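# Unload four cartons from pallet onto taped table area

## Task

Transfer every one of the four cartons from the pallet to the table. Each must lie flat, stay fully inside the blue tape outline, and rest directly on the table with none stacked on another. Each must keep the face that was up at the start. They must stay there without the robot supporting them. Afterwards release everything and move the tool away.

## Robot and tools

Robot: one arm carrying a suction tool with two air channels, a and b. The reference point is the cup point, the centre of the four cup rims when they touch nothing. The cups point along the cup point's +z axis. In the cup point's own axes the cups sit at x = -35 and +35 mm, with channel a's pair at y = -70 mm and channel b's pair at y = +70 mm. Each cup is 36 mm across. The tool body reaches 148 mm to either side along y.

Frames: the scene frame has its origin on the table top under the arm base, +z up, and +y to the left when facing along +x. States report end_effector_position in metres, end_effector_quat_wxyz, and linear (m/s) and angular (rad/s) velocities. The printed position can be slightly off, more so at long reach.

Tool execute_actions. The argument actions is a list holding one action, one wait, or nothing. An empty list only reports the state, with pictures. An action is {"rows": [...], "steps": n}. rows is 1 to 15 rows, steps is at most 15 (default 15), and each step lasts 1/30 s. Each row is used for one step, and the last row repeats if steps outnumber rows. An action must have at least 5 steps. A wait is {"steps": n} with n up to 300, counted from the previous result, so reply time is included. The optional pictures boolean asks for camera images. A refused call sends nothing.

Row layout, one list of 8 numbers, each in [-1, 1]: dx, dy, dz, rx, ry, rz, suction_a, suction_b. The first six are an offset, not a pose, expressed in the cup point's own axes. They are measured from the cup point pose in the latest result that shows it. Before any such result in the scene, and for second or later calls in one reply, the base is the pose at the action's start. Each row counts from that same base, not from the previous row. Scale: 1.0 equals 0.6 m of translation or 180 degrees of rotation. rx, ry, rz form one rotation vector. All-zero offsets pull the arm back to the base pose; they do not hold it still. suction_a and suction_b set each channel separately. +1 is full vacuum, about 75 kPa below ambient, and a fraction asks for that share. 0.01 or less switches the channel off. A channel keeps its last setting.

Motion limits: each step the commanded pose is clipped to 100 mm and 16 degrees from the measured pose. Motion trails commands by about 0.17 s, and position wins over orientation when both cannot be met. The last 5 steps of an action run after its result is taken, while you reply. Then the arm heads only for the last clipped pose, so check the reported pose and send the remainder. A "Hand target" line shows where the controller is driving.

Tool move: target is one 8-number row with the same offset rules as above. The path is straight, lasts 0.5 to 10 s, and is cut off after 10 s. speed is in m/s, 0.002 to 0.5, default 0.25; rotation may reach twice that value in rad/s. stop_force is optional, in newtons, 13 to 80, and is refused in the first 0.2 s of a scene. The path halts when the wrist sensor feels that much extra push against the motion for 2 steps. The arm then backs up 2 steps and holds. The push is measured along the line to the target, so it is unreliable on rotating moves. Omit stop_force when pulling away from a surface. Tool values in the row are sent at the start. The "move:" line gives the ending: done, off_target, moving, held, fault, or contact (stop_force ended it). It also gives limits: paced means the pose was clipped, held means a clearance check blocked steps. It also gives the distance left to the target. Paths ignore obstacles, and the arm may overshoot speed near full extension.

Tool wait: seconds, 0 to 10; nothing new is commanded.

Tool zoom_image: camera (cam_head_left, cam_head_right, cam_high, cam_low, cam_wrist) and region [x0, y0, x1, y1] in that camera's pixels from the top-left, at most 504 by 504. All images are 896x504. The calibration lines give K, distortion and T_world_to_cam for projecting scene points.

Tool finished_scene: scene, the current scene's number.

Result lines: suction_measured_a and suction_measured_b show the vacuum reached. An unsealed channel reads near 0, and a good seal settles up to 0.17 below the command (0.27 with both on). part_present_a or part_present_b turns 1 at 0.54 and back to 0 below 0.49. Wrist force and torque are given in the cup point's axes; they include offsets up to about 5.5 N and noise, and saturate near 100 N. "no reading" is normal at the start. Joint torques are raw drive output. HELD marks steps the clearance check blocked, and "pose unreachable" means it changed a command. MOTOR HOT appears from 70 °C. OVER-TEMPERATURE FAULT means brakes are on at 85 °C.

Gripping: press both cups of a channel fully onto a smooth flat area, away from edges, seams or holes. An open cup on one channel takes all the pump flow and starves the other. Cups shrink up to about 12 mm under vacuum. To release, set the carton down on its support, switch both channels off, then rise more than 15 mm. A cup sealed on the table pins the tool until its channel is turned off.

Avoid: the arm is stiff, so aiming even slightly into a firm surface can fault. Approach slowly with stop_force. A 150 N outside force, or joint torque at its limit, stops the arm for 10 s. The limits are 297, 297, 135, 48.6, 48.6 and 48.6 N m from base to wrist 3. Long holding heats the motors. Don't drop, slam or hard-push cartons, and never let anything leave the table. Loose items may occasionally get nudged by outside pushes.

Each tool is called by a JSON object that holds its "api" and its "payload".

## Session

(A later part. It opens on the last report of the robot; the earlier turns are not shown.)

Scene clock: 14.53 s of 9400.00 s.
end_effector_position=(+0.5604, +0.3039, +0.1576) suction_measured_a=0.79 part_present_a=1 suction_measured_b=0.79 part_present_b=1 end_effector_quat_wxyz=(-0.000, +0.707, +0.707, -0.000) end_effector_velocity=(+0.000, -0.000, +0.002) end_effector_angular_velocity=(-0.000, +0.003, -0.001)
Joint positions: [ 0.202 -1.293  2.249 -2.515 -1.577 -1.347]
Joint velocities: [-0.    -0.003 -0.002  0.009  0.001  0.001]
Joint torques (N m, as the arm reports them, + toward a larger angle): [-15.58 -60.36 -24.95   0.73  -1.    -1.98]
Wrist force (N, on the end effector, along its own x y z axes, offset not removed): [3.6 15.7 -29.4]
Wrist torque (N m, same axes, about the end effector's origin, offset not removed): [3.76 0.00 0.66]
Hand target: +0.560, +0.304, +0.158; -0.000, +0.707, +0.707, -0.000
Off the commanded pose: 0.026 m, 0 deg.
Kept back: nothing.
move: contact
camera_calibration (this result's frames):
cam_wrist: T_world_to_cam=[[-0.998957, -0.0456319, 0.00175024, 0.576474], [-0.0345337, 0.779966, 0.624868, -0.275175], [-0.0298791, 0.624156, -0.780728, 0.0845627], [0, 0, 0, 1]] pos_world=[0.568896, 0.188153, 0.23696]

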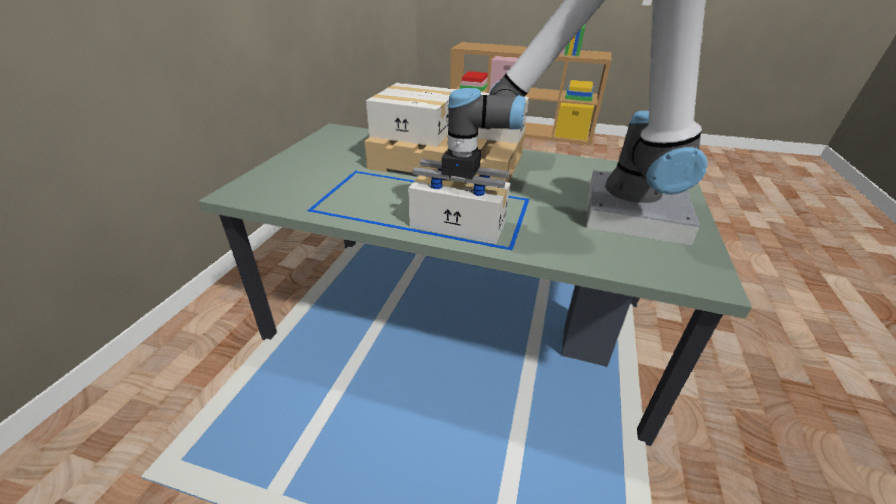

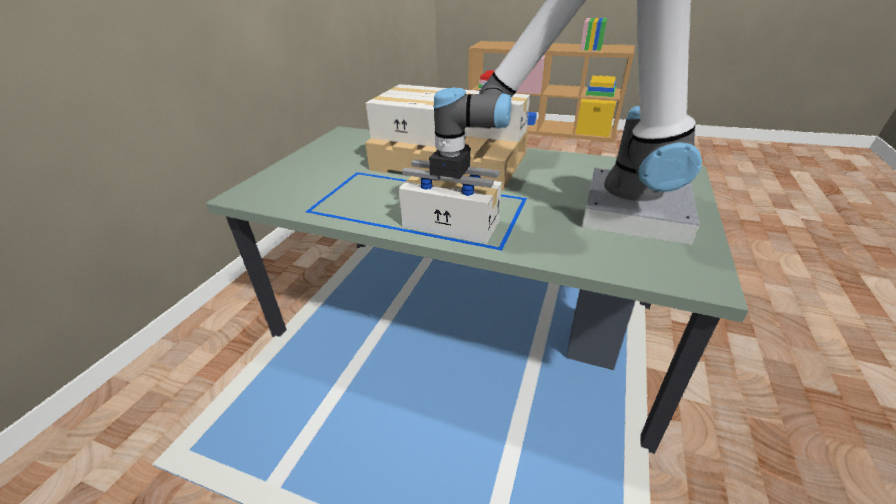

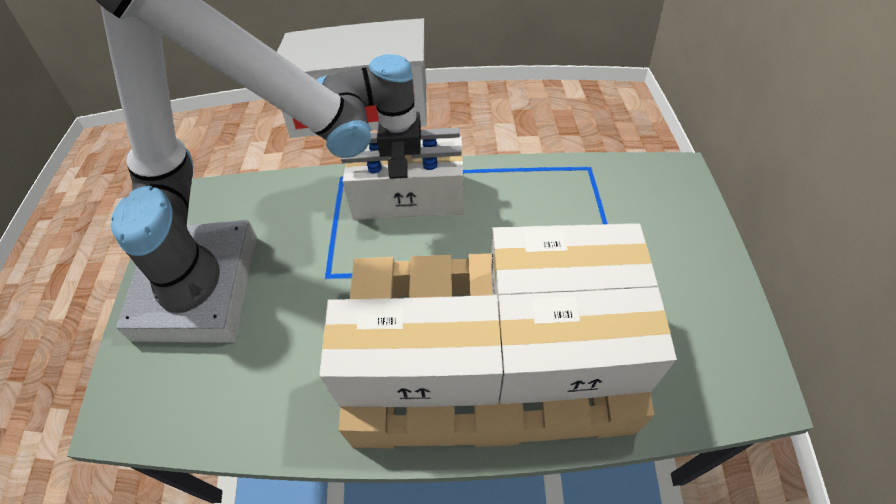

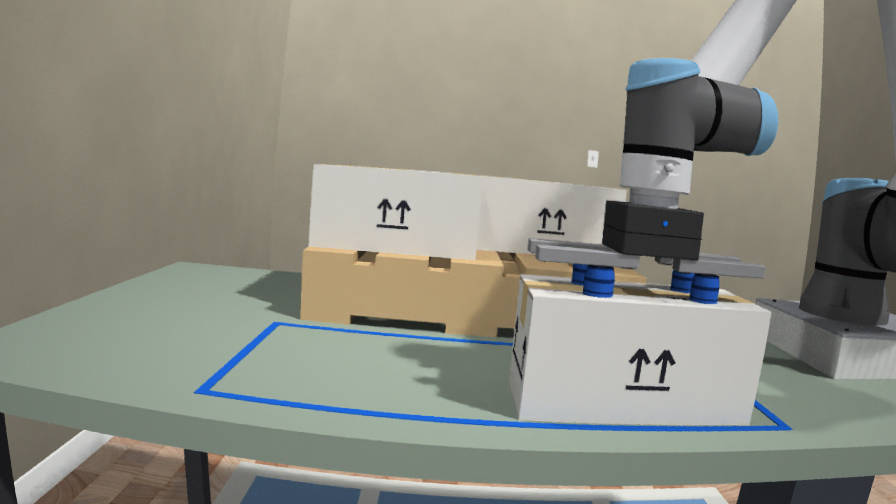

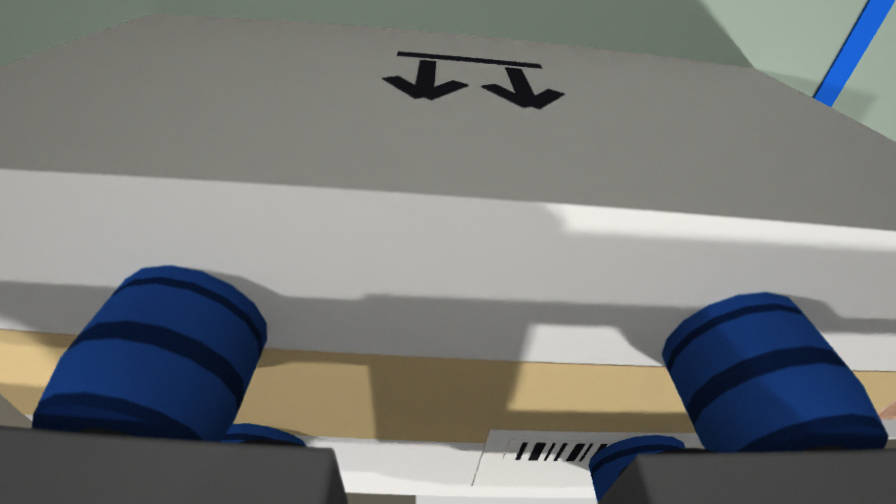

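{"api": "zoom_image", "payload": {"camera": "cam_low", "region": [480,350,810,450]}}

{"api": "zoom_image", "payload": {"camera": "cam_head_right", "region": [380,170,540,260]}}

Region (480, 350, 810, 450) of cam_low's 896x504 image, scaled by 1.527, with more detail than that image has; it fills the top 153 rows of this view, and the rest is white.

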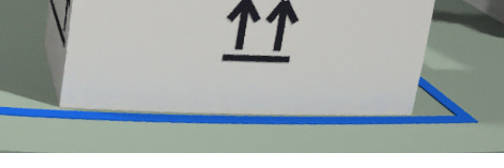

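Region (380, 170, 540, 260) of cam_head_right's 896x504 image, scaled by 3.150, with more detail than that image has; it fills the top 284 rows of this view, and the rest is white.

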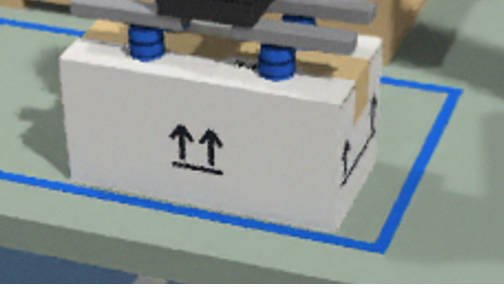

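{"api": "execute_actions", "payload": {"actions": [{"rows":[[0,0,0,0,0,0,0,0]],"steps":12}]}}

Scene clock: 14.93 s of 9400.00 s.
end_effector_position=(+0.5605, +0.3039, +0.1579) suction_measured_a=0.00 part_present_a=0 suction_measured_b=0.00 part_present_b=0 end_effector_quat_wxyz=(-0.000, +0.707, +0.707, +0.000) end_effector_velocity=(+0.001, +0.000, +0.001) end_effector_angular_velocity=(+0.001, -0.003, -0.000)
Joint positions: [ 0.202 -1.294  2.249 -2.515 -1.577 -1.347]
Joint velocities: [-0.    -0.    -0.001 -0.002  0.    -0.   ]
Joint torques (N m, as the arm reports them, + toward a larger angle): [-12.51 -17.42 -20.65  -2.73  -0.84  -1.82]
Wrist force (N, on the end effector, along its own x y z axes, offset not removed): [-4.2 -5.8 -60.6]
Wrist torque (N m, same axes, about the end effector's origin, offset not removed): [0.04 0.43 0.28]
Steps of this call (steps 1 to 5: nothing new was sent; steps 6 to 12: the first 7 steps of this action). Readings (end_effector_position | what the end effector reports):
6: (+0.5602, +0.3039, +0.1577) | suction_measured_a=0.62 part_present_a=1 suction_measured_b=0.62 part_present_b=1
7: (+0.5602, +0.3039, +0.1577) | suction_measured_a=0.34 part_present_a=0 suction_measured_b=0.34 part_present_b=0
9: (+0.5603, +0.3039, +0.1578) | suction_measured_a=0.01 part_present_a=0 suction_measured_b=0.01 part_present_b=0
12: the state above

{"api": "move", "payload": {"target": [-0.07,0.05,-0.27,0.002,0,0,0,0], "speed": 0.4}}

{"api": "move", "payload": {"target": [-0.645,0.526,-0.003,0,0,0,0,0], "speed": 0.5}}

Scene clock: 16.40 s of 9400.00 s.
end_effector_position=(+0.5902, +0.2620, +0.3194) suction_measured_a=0.00 part_present_a=0 suction_measured_b=0.00 part_present_b=0 end_effector_quat_wxyz=(-0.002, +0.707, +0.707, -0.002) end_effector_velocity=(+0.001, -0.001, +0.004) end_effector_angular_velocity=(-0.000, -0.001, +0.000)
Joint positions: [ 0.128 -1.505  2.113 -2.162 -1.576 -1.421]
Joint velocities: [-0.001 -0.002 -0.005  0.006 -0.    -0.001]
Joint torques (N m, as the arm reports them, + toward a larger angle): [-14.55 -64.24 -58.65  -2.02   2.8   -2.47]
Wrist force (N, on the end effector, along its own x y z axes, offset not removed): [-0.7 3.2 -4.1]
Wrist torque (N m, same axes, about the end effector's origin, offset not removed): [0.32 0.01 0.38]
Hand target: +0.590, +0.262, +0.320; -0.002, +0.707, +0.707, -0.002
Off your previous action's commanded pose: 0.000 m, 0 deg at its last step (step 5 of this call).
Off the commanded pose: 0.001 m, 0 deg.
Kept back: nothing.
move: done
camera_calibration (this result's frames):
cam_wrist: T_world_to_cam=[[-0.99893, -0.0456098, 0.00761893, 0.602062], [-0.0308369, 0.779823, 0.625241, -0.344887], [-0.0344585, 0.624337, -0.780395, 0.240525], [0, 0, 0, 1]] pos_world=[0.599071, 0.146242, 0.398755]

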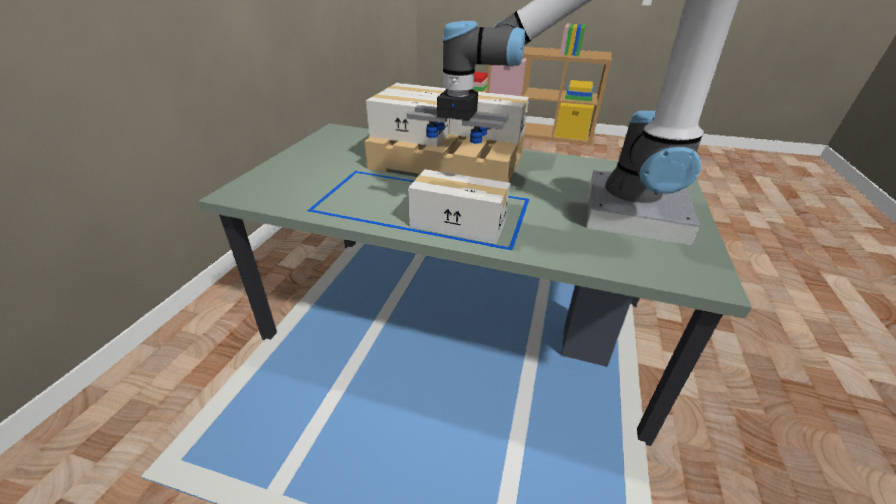

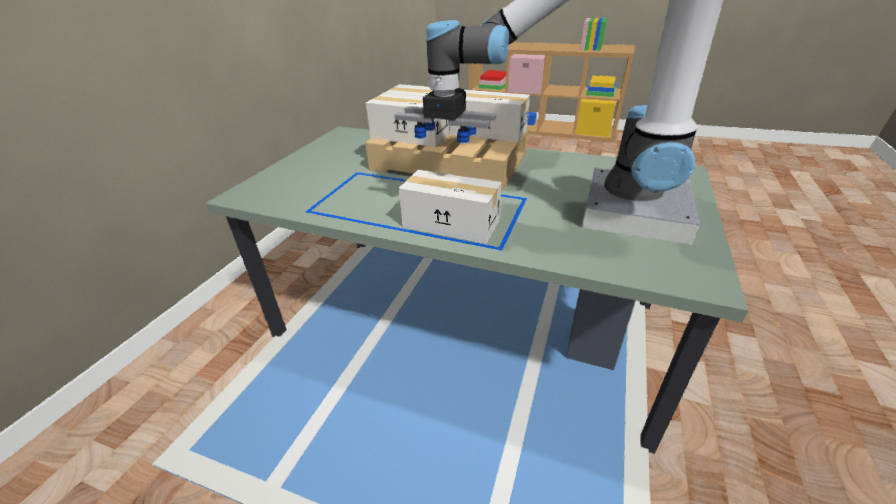

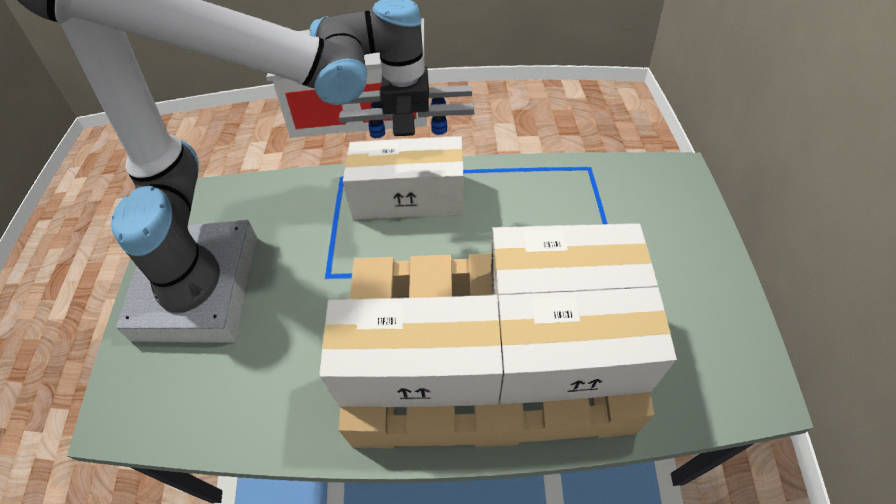

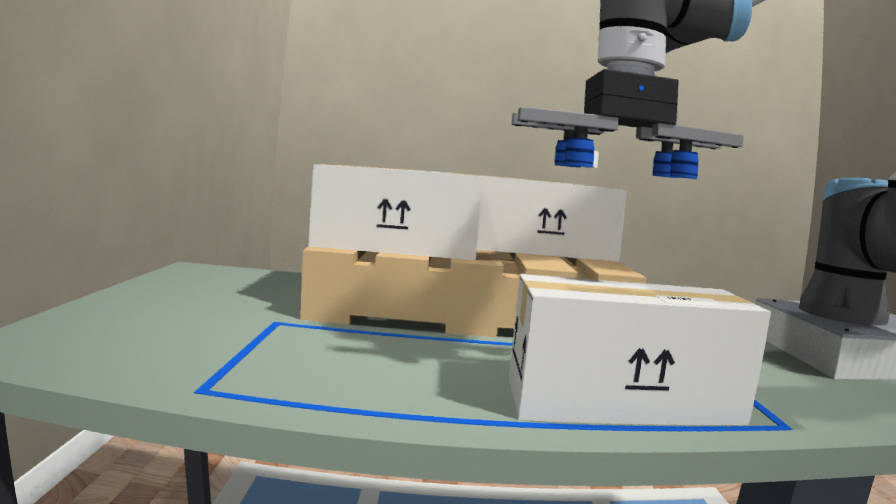

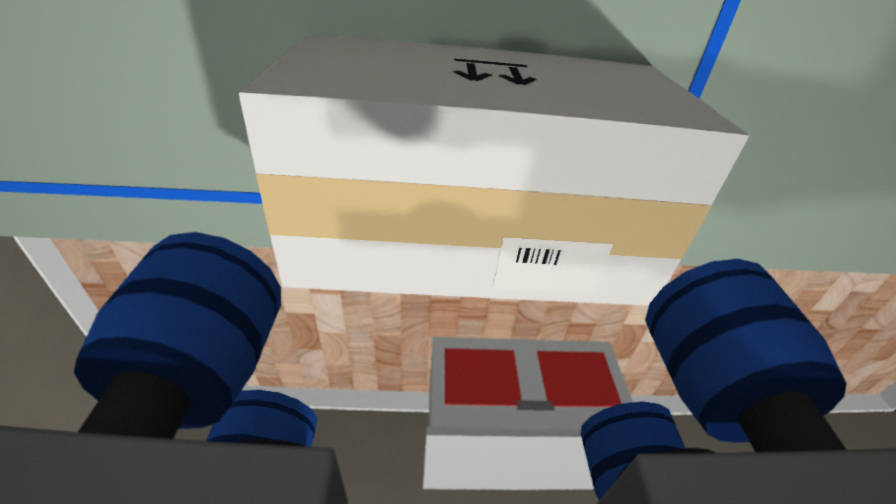

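Scene clock: 18.30 s of 9400.00 s.
end_effector_position=(+0.9050, -0.1249, +0.3199) suction_measured_a=0.00 part_present_a=0 suction_measured_b=0.00 part_present_b=0 end_effector_quat_wxyz=(-0.003, +0.707, +0.707, -0.002) end_effector_velocity=(+0.002, -0.002, -0.000) end_effector_angular_velocity=(+0.000, +0.001, +0.001)
Joint positions: [-0.344 -1.105  1.583 -2.035 -1.583 -1.893]
Joint velocities: [-0.001  0.004 -0.005  0.002 -0.    -0.002]
Joint torques (N m, as the arm reports them, + toward a larger angle): [-15.39 -72.05 -62.29  -2.26   2.23  -2.48]
Wrist force (N, on the end effector, along its own x y z axes, offset not removed): [-5.6 -0.2 -3.5]
Wrist torque (N m, same axes, about the end effector's origin, offset not removed): [0.03 0.74 0.31]
Hand target: +0.905, -0.125, +0.320; -0.003, +0.707, +0.707, -0.002
Off the commanded pose: 0.001 m, 0 deg.
Kept back: nothing.
move: done; limits=paced
camera_calibration (this result's frames):
cam_wrist: T_world_to_cam=[[-0.998933, -0.0456122, 0.00721232, 0.899014], [-0.0310626, 0.779262, 0.625928, -0.0338111], [-0.0341702, 0.625036, -0.779847, 0.492949], [0, 0, 0, 1]] pos_world=[0.913849, -0.240757, 0.399104]

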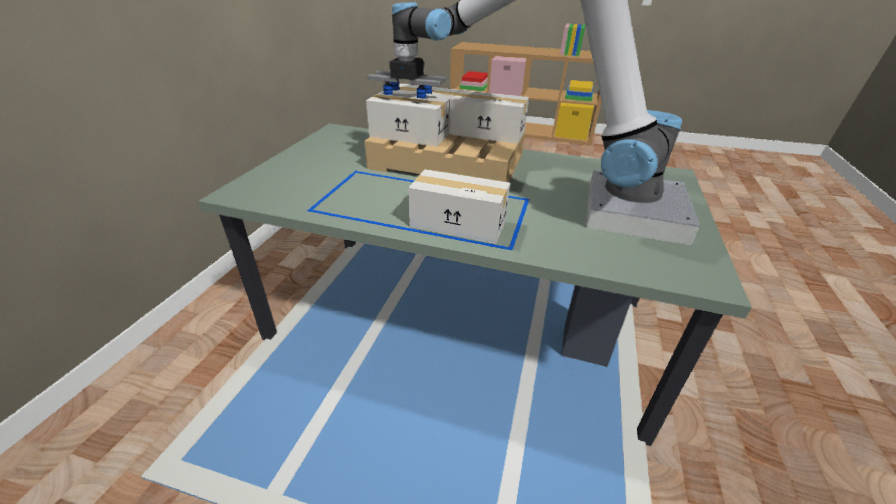

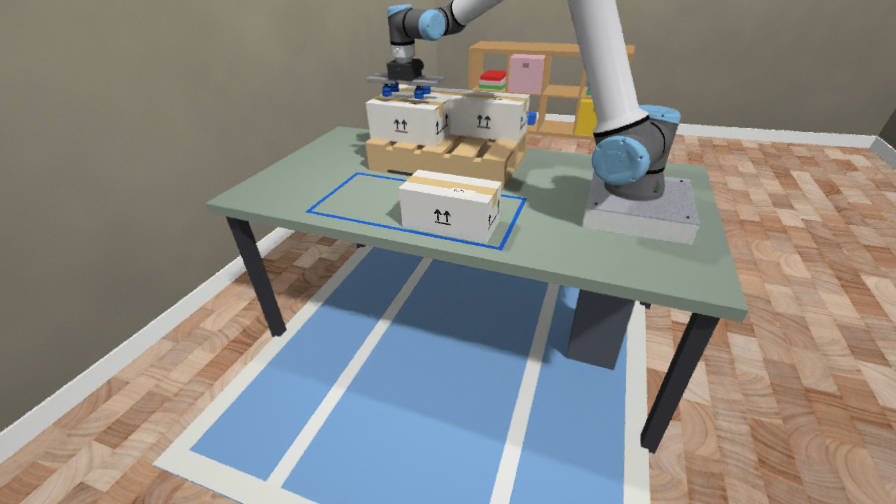

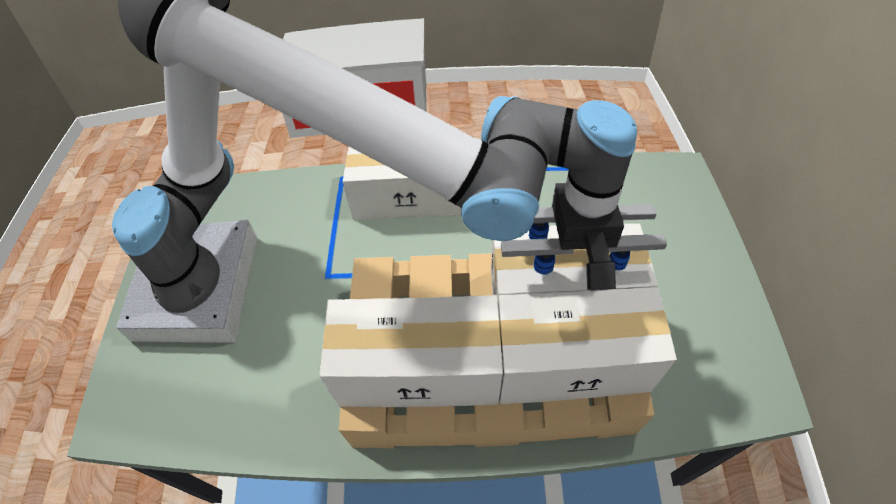

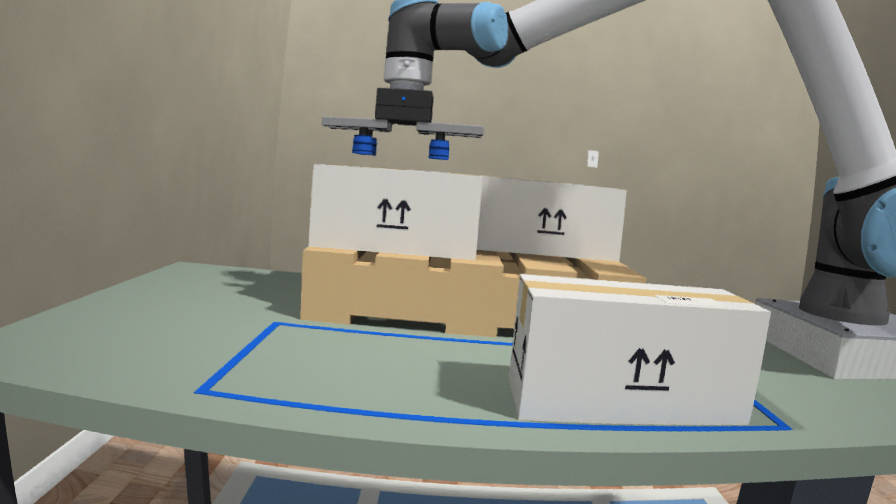

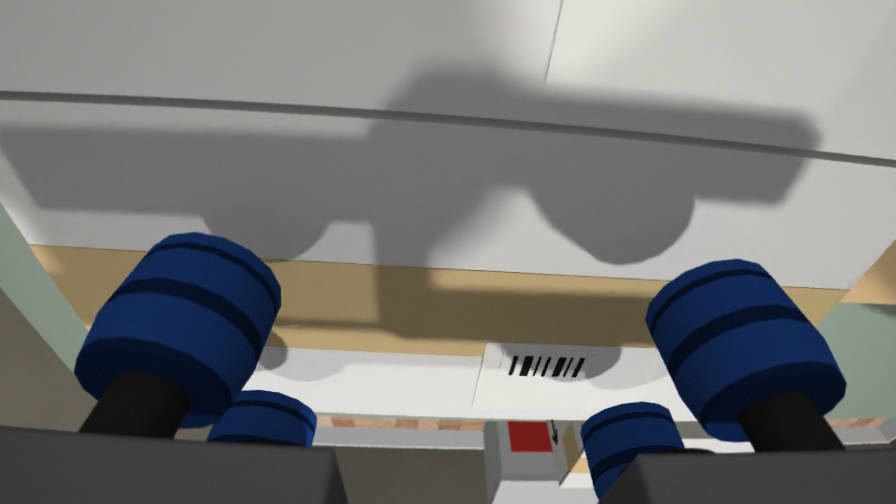

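{"api": "move", "payload": {"target": [0,0,0.052,0,0,0,1,1], "speed": 0.04, "stop_force": 35}}

{"api": "execute_actions", "payload": {"actions": [{"steps":14}]}}

Scene clock: 19.70 s of 9400.00 s.
end_effector_position=(+0.9047, -0.1248, +0.2889) suction_measured_a=0.39 part_present_a=0 suction_measured_b=0.39 part_present_b=0 end_effector_quat_wxyz=(-0.003, +0.707, +0.707, -0.002) end_effector_velocity=(+0.001, -0.000, -0.002) end_effector_angular_velocity=(+0.000, -0.002, -0.001)
Joint positions: [-0.344 -1.082  1.608 -2.084 -1.583 -1.894]
Joint velocities: [-0.     0.002  0.001 -0.005  0.001  0.   ]
Joint torques (N m, as the arm reports them, + toward a larger angle): [-14.82 -98.45 -59.11  -9.92   0.76  -2.38]
Wrist force (N, on the end effector, along its own x y z axes, offset not removed): [-1.3 2.4 18.5]
Wrist torque (N m, same axes, about the end effector's origin, offset not removed): [0.70 -0.05 0.25]
Hand target: +0.905, -0.125, +0.289; -0.003, +0.707, +0.707, -0.002
Off the commanded pose: 0.000 m, 0 deg.
Kept back: nothing.
move: done
camera_calibration (this result's frames):
cam_wrist: T_world_to_cam=[[-0.99893, -0.0456185, 0.00757725, 0.898895], [-0.0308344, 0.77918, 0.626041, -0.0146754], [-0.0344631, 0.625138, -0.779753, 0.468955], [0, 0, 0, 1]] pos_world=[0.913643, -0.24072, 0.368046]

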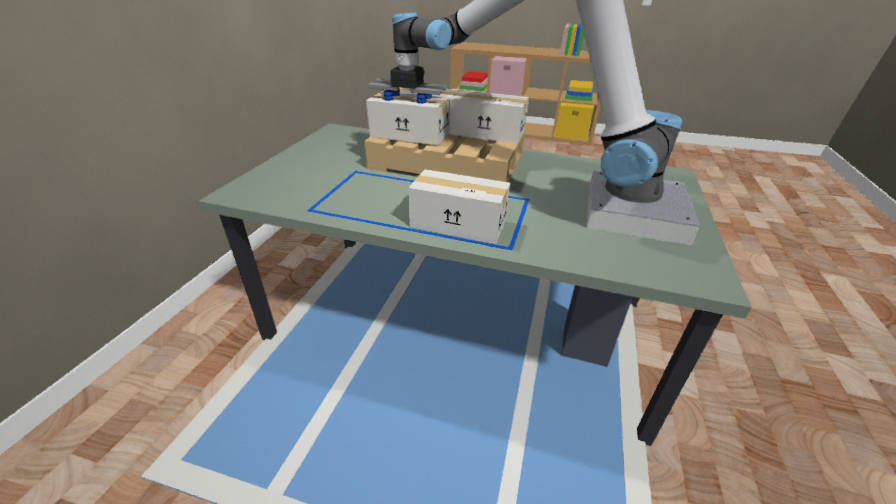

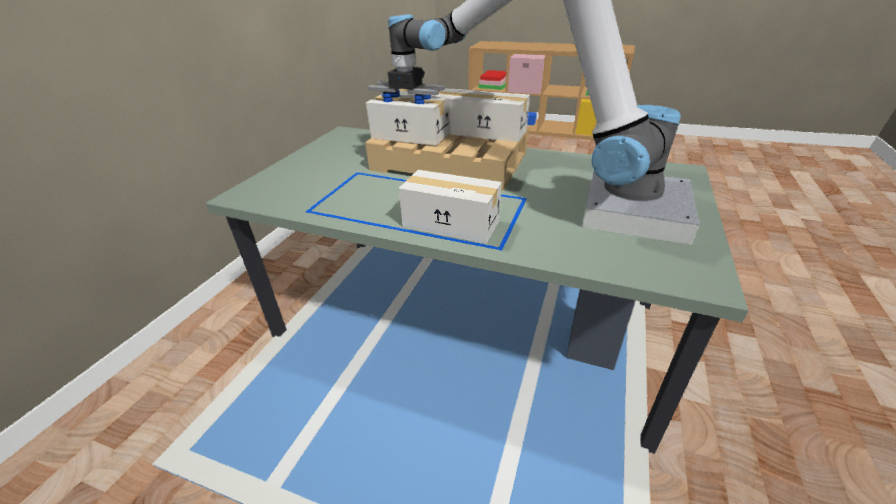

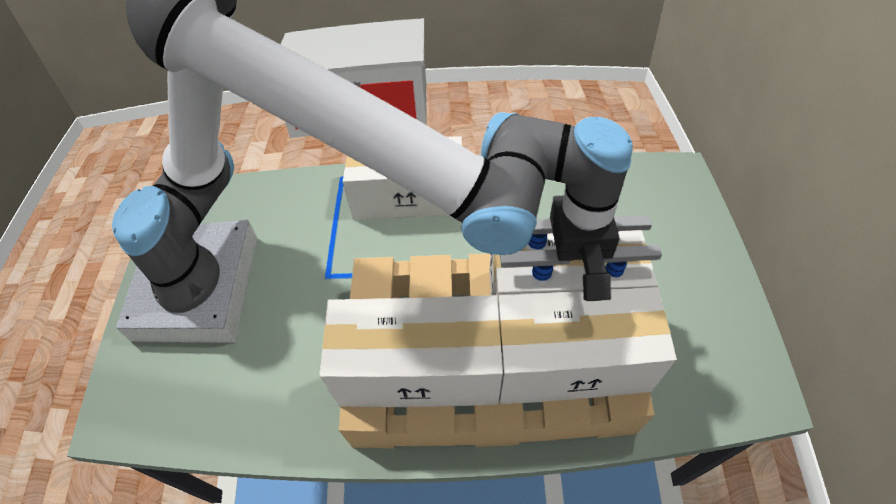

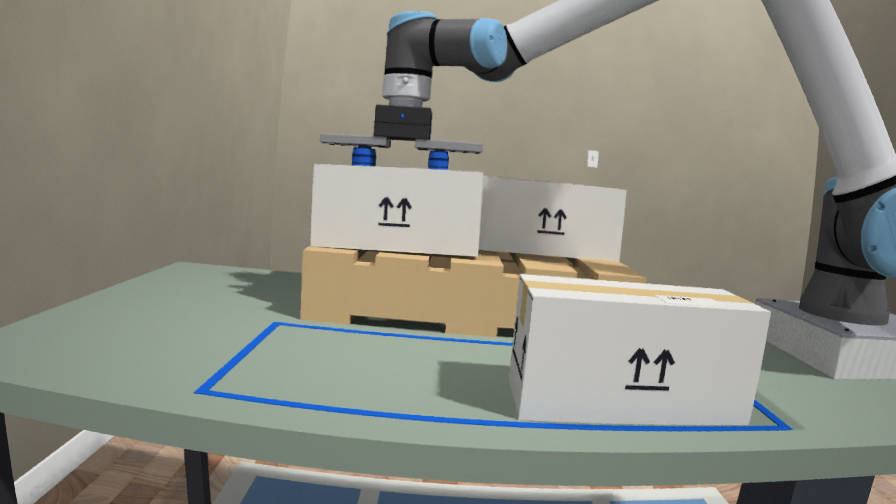

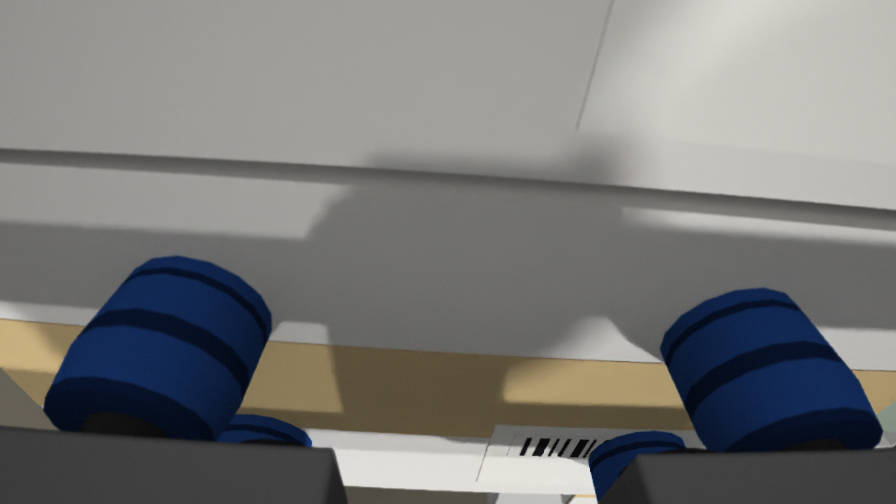

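Scene clock: 20.17 s of 9400.00 s.
end_effector_position=(+0.9048, -0.1249, +0.2887) suction_measured_a=0.70 part_present_a=1 suction_measured_b=0.70 part_present_b=1 end_effector_quat_wxyz=(-0.003, +0.707, +0.707, -0.002) end_effector_velocity=(-0.000, +0.000, -0.000) end_effector_angular_velocity=(+0.001, -0.000, -0.000)
Joint positions: [-0.344 -1.082  1.608 -2.084 -1.583 -1.894]
Joint velocities: [ 0.     0.     0.    -0.     0.001  0.   ]
Joint torques (N m, as the arm reports them, + toward a larger angle): [-15.21 -96.21 -59.26  -9.96   0.23  -2.04]
Wrist force (N, on the end effector, along its own x y z axes, offset not removed): [-3.2 2.0 14.3]
Wrist torque (N m, same axes, about the end effector's origin, offset not removed): [0.69 0.44 0.37]
Hand target: +0.905, -0.125, +0.289; -0.003, +0.707, +0.707, -0.002
Off the commanded pose: 0.000 m, 0 deg.
Kept back: nothing.
Steps of this call (steps 1 to 14: nothing new was sent). Readings (end_effector_position | what the end effector reports):
1: (+0.9047, -0.1248, +0.2888) | suction_measured_a=0.40 part_present_a=0 suction_measured_b=0.40 part_present_b=0
2: (+0.9048, -0.1249, +0.2888) | suction_measured_a=0.44 part_present_a=0 suction_measured_b=0.44 part_present_b=0
4: (+0.9048, -0.1249, +0.2887) | suction_measured_a=0.49 part_present_a=0 suction_measured_b=0.49 part_present_b=0
8: (+0.9048, -0.1249, +0.2887) | suction_measured_a=0.61 part_present_a=1 suction_measured_b=0.61 part_present_b=1
14: the state above


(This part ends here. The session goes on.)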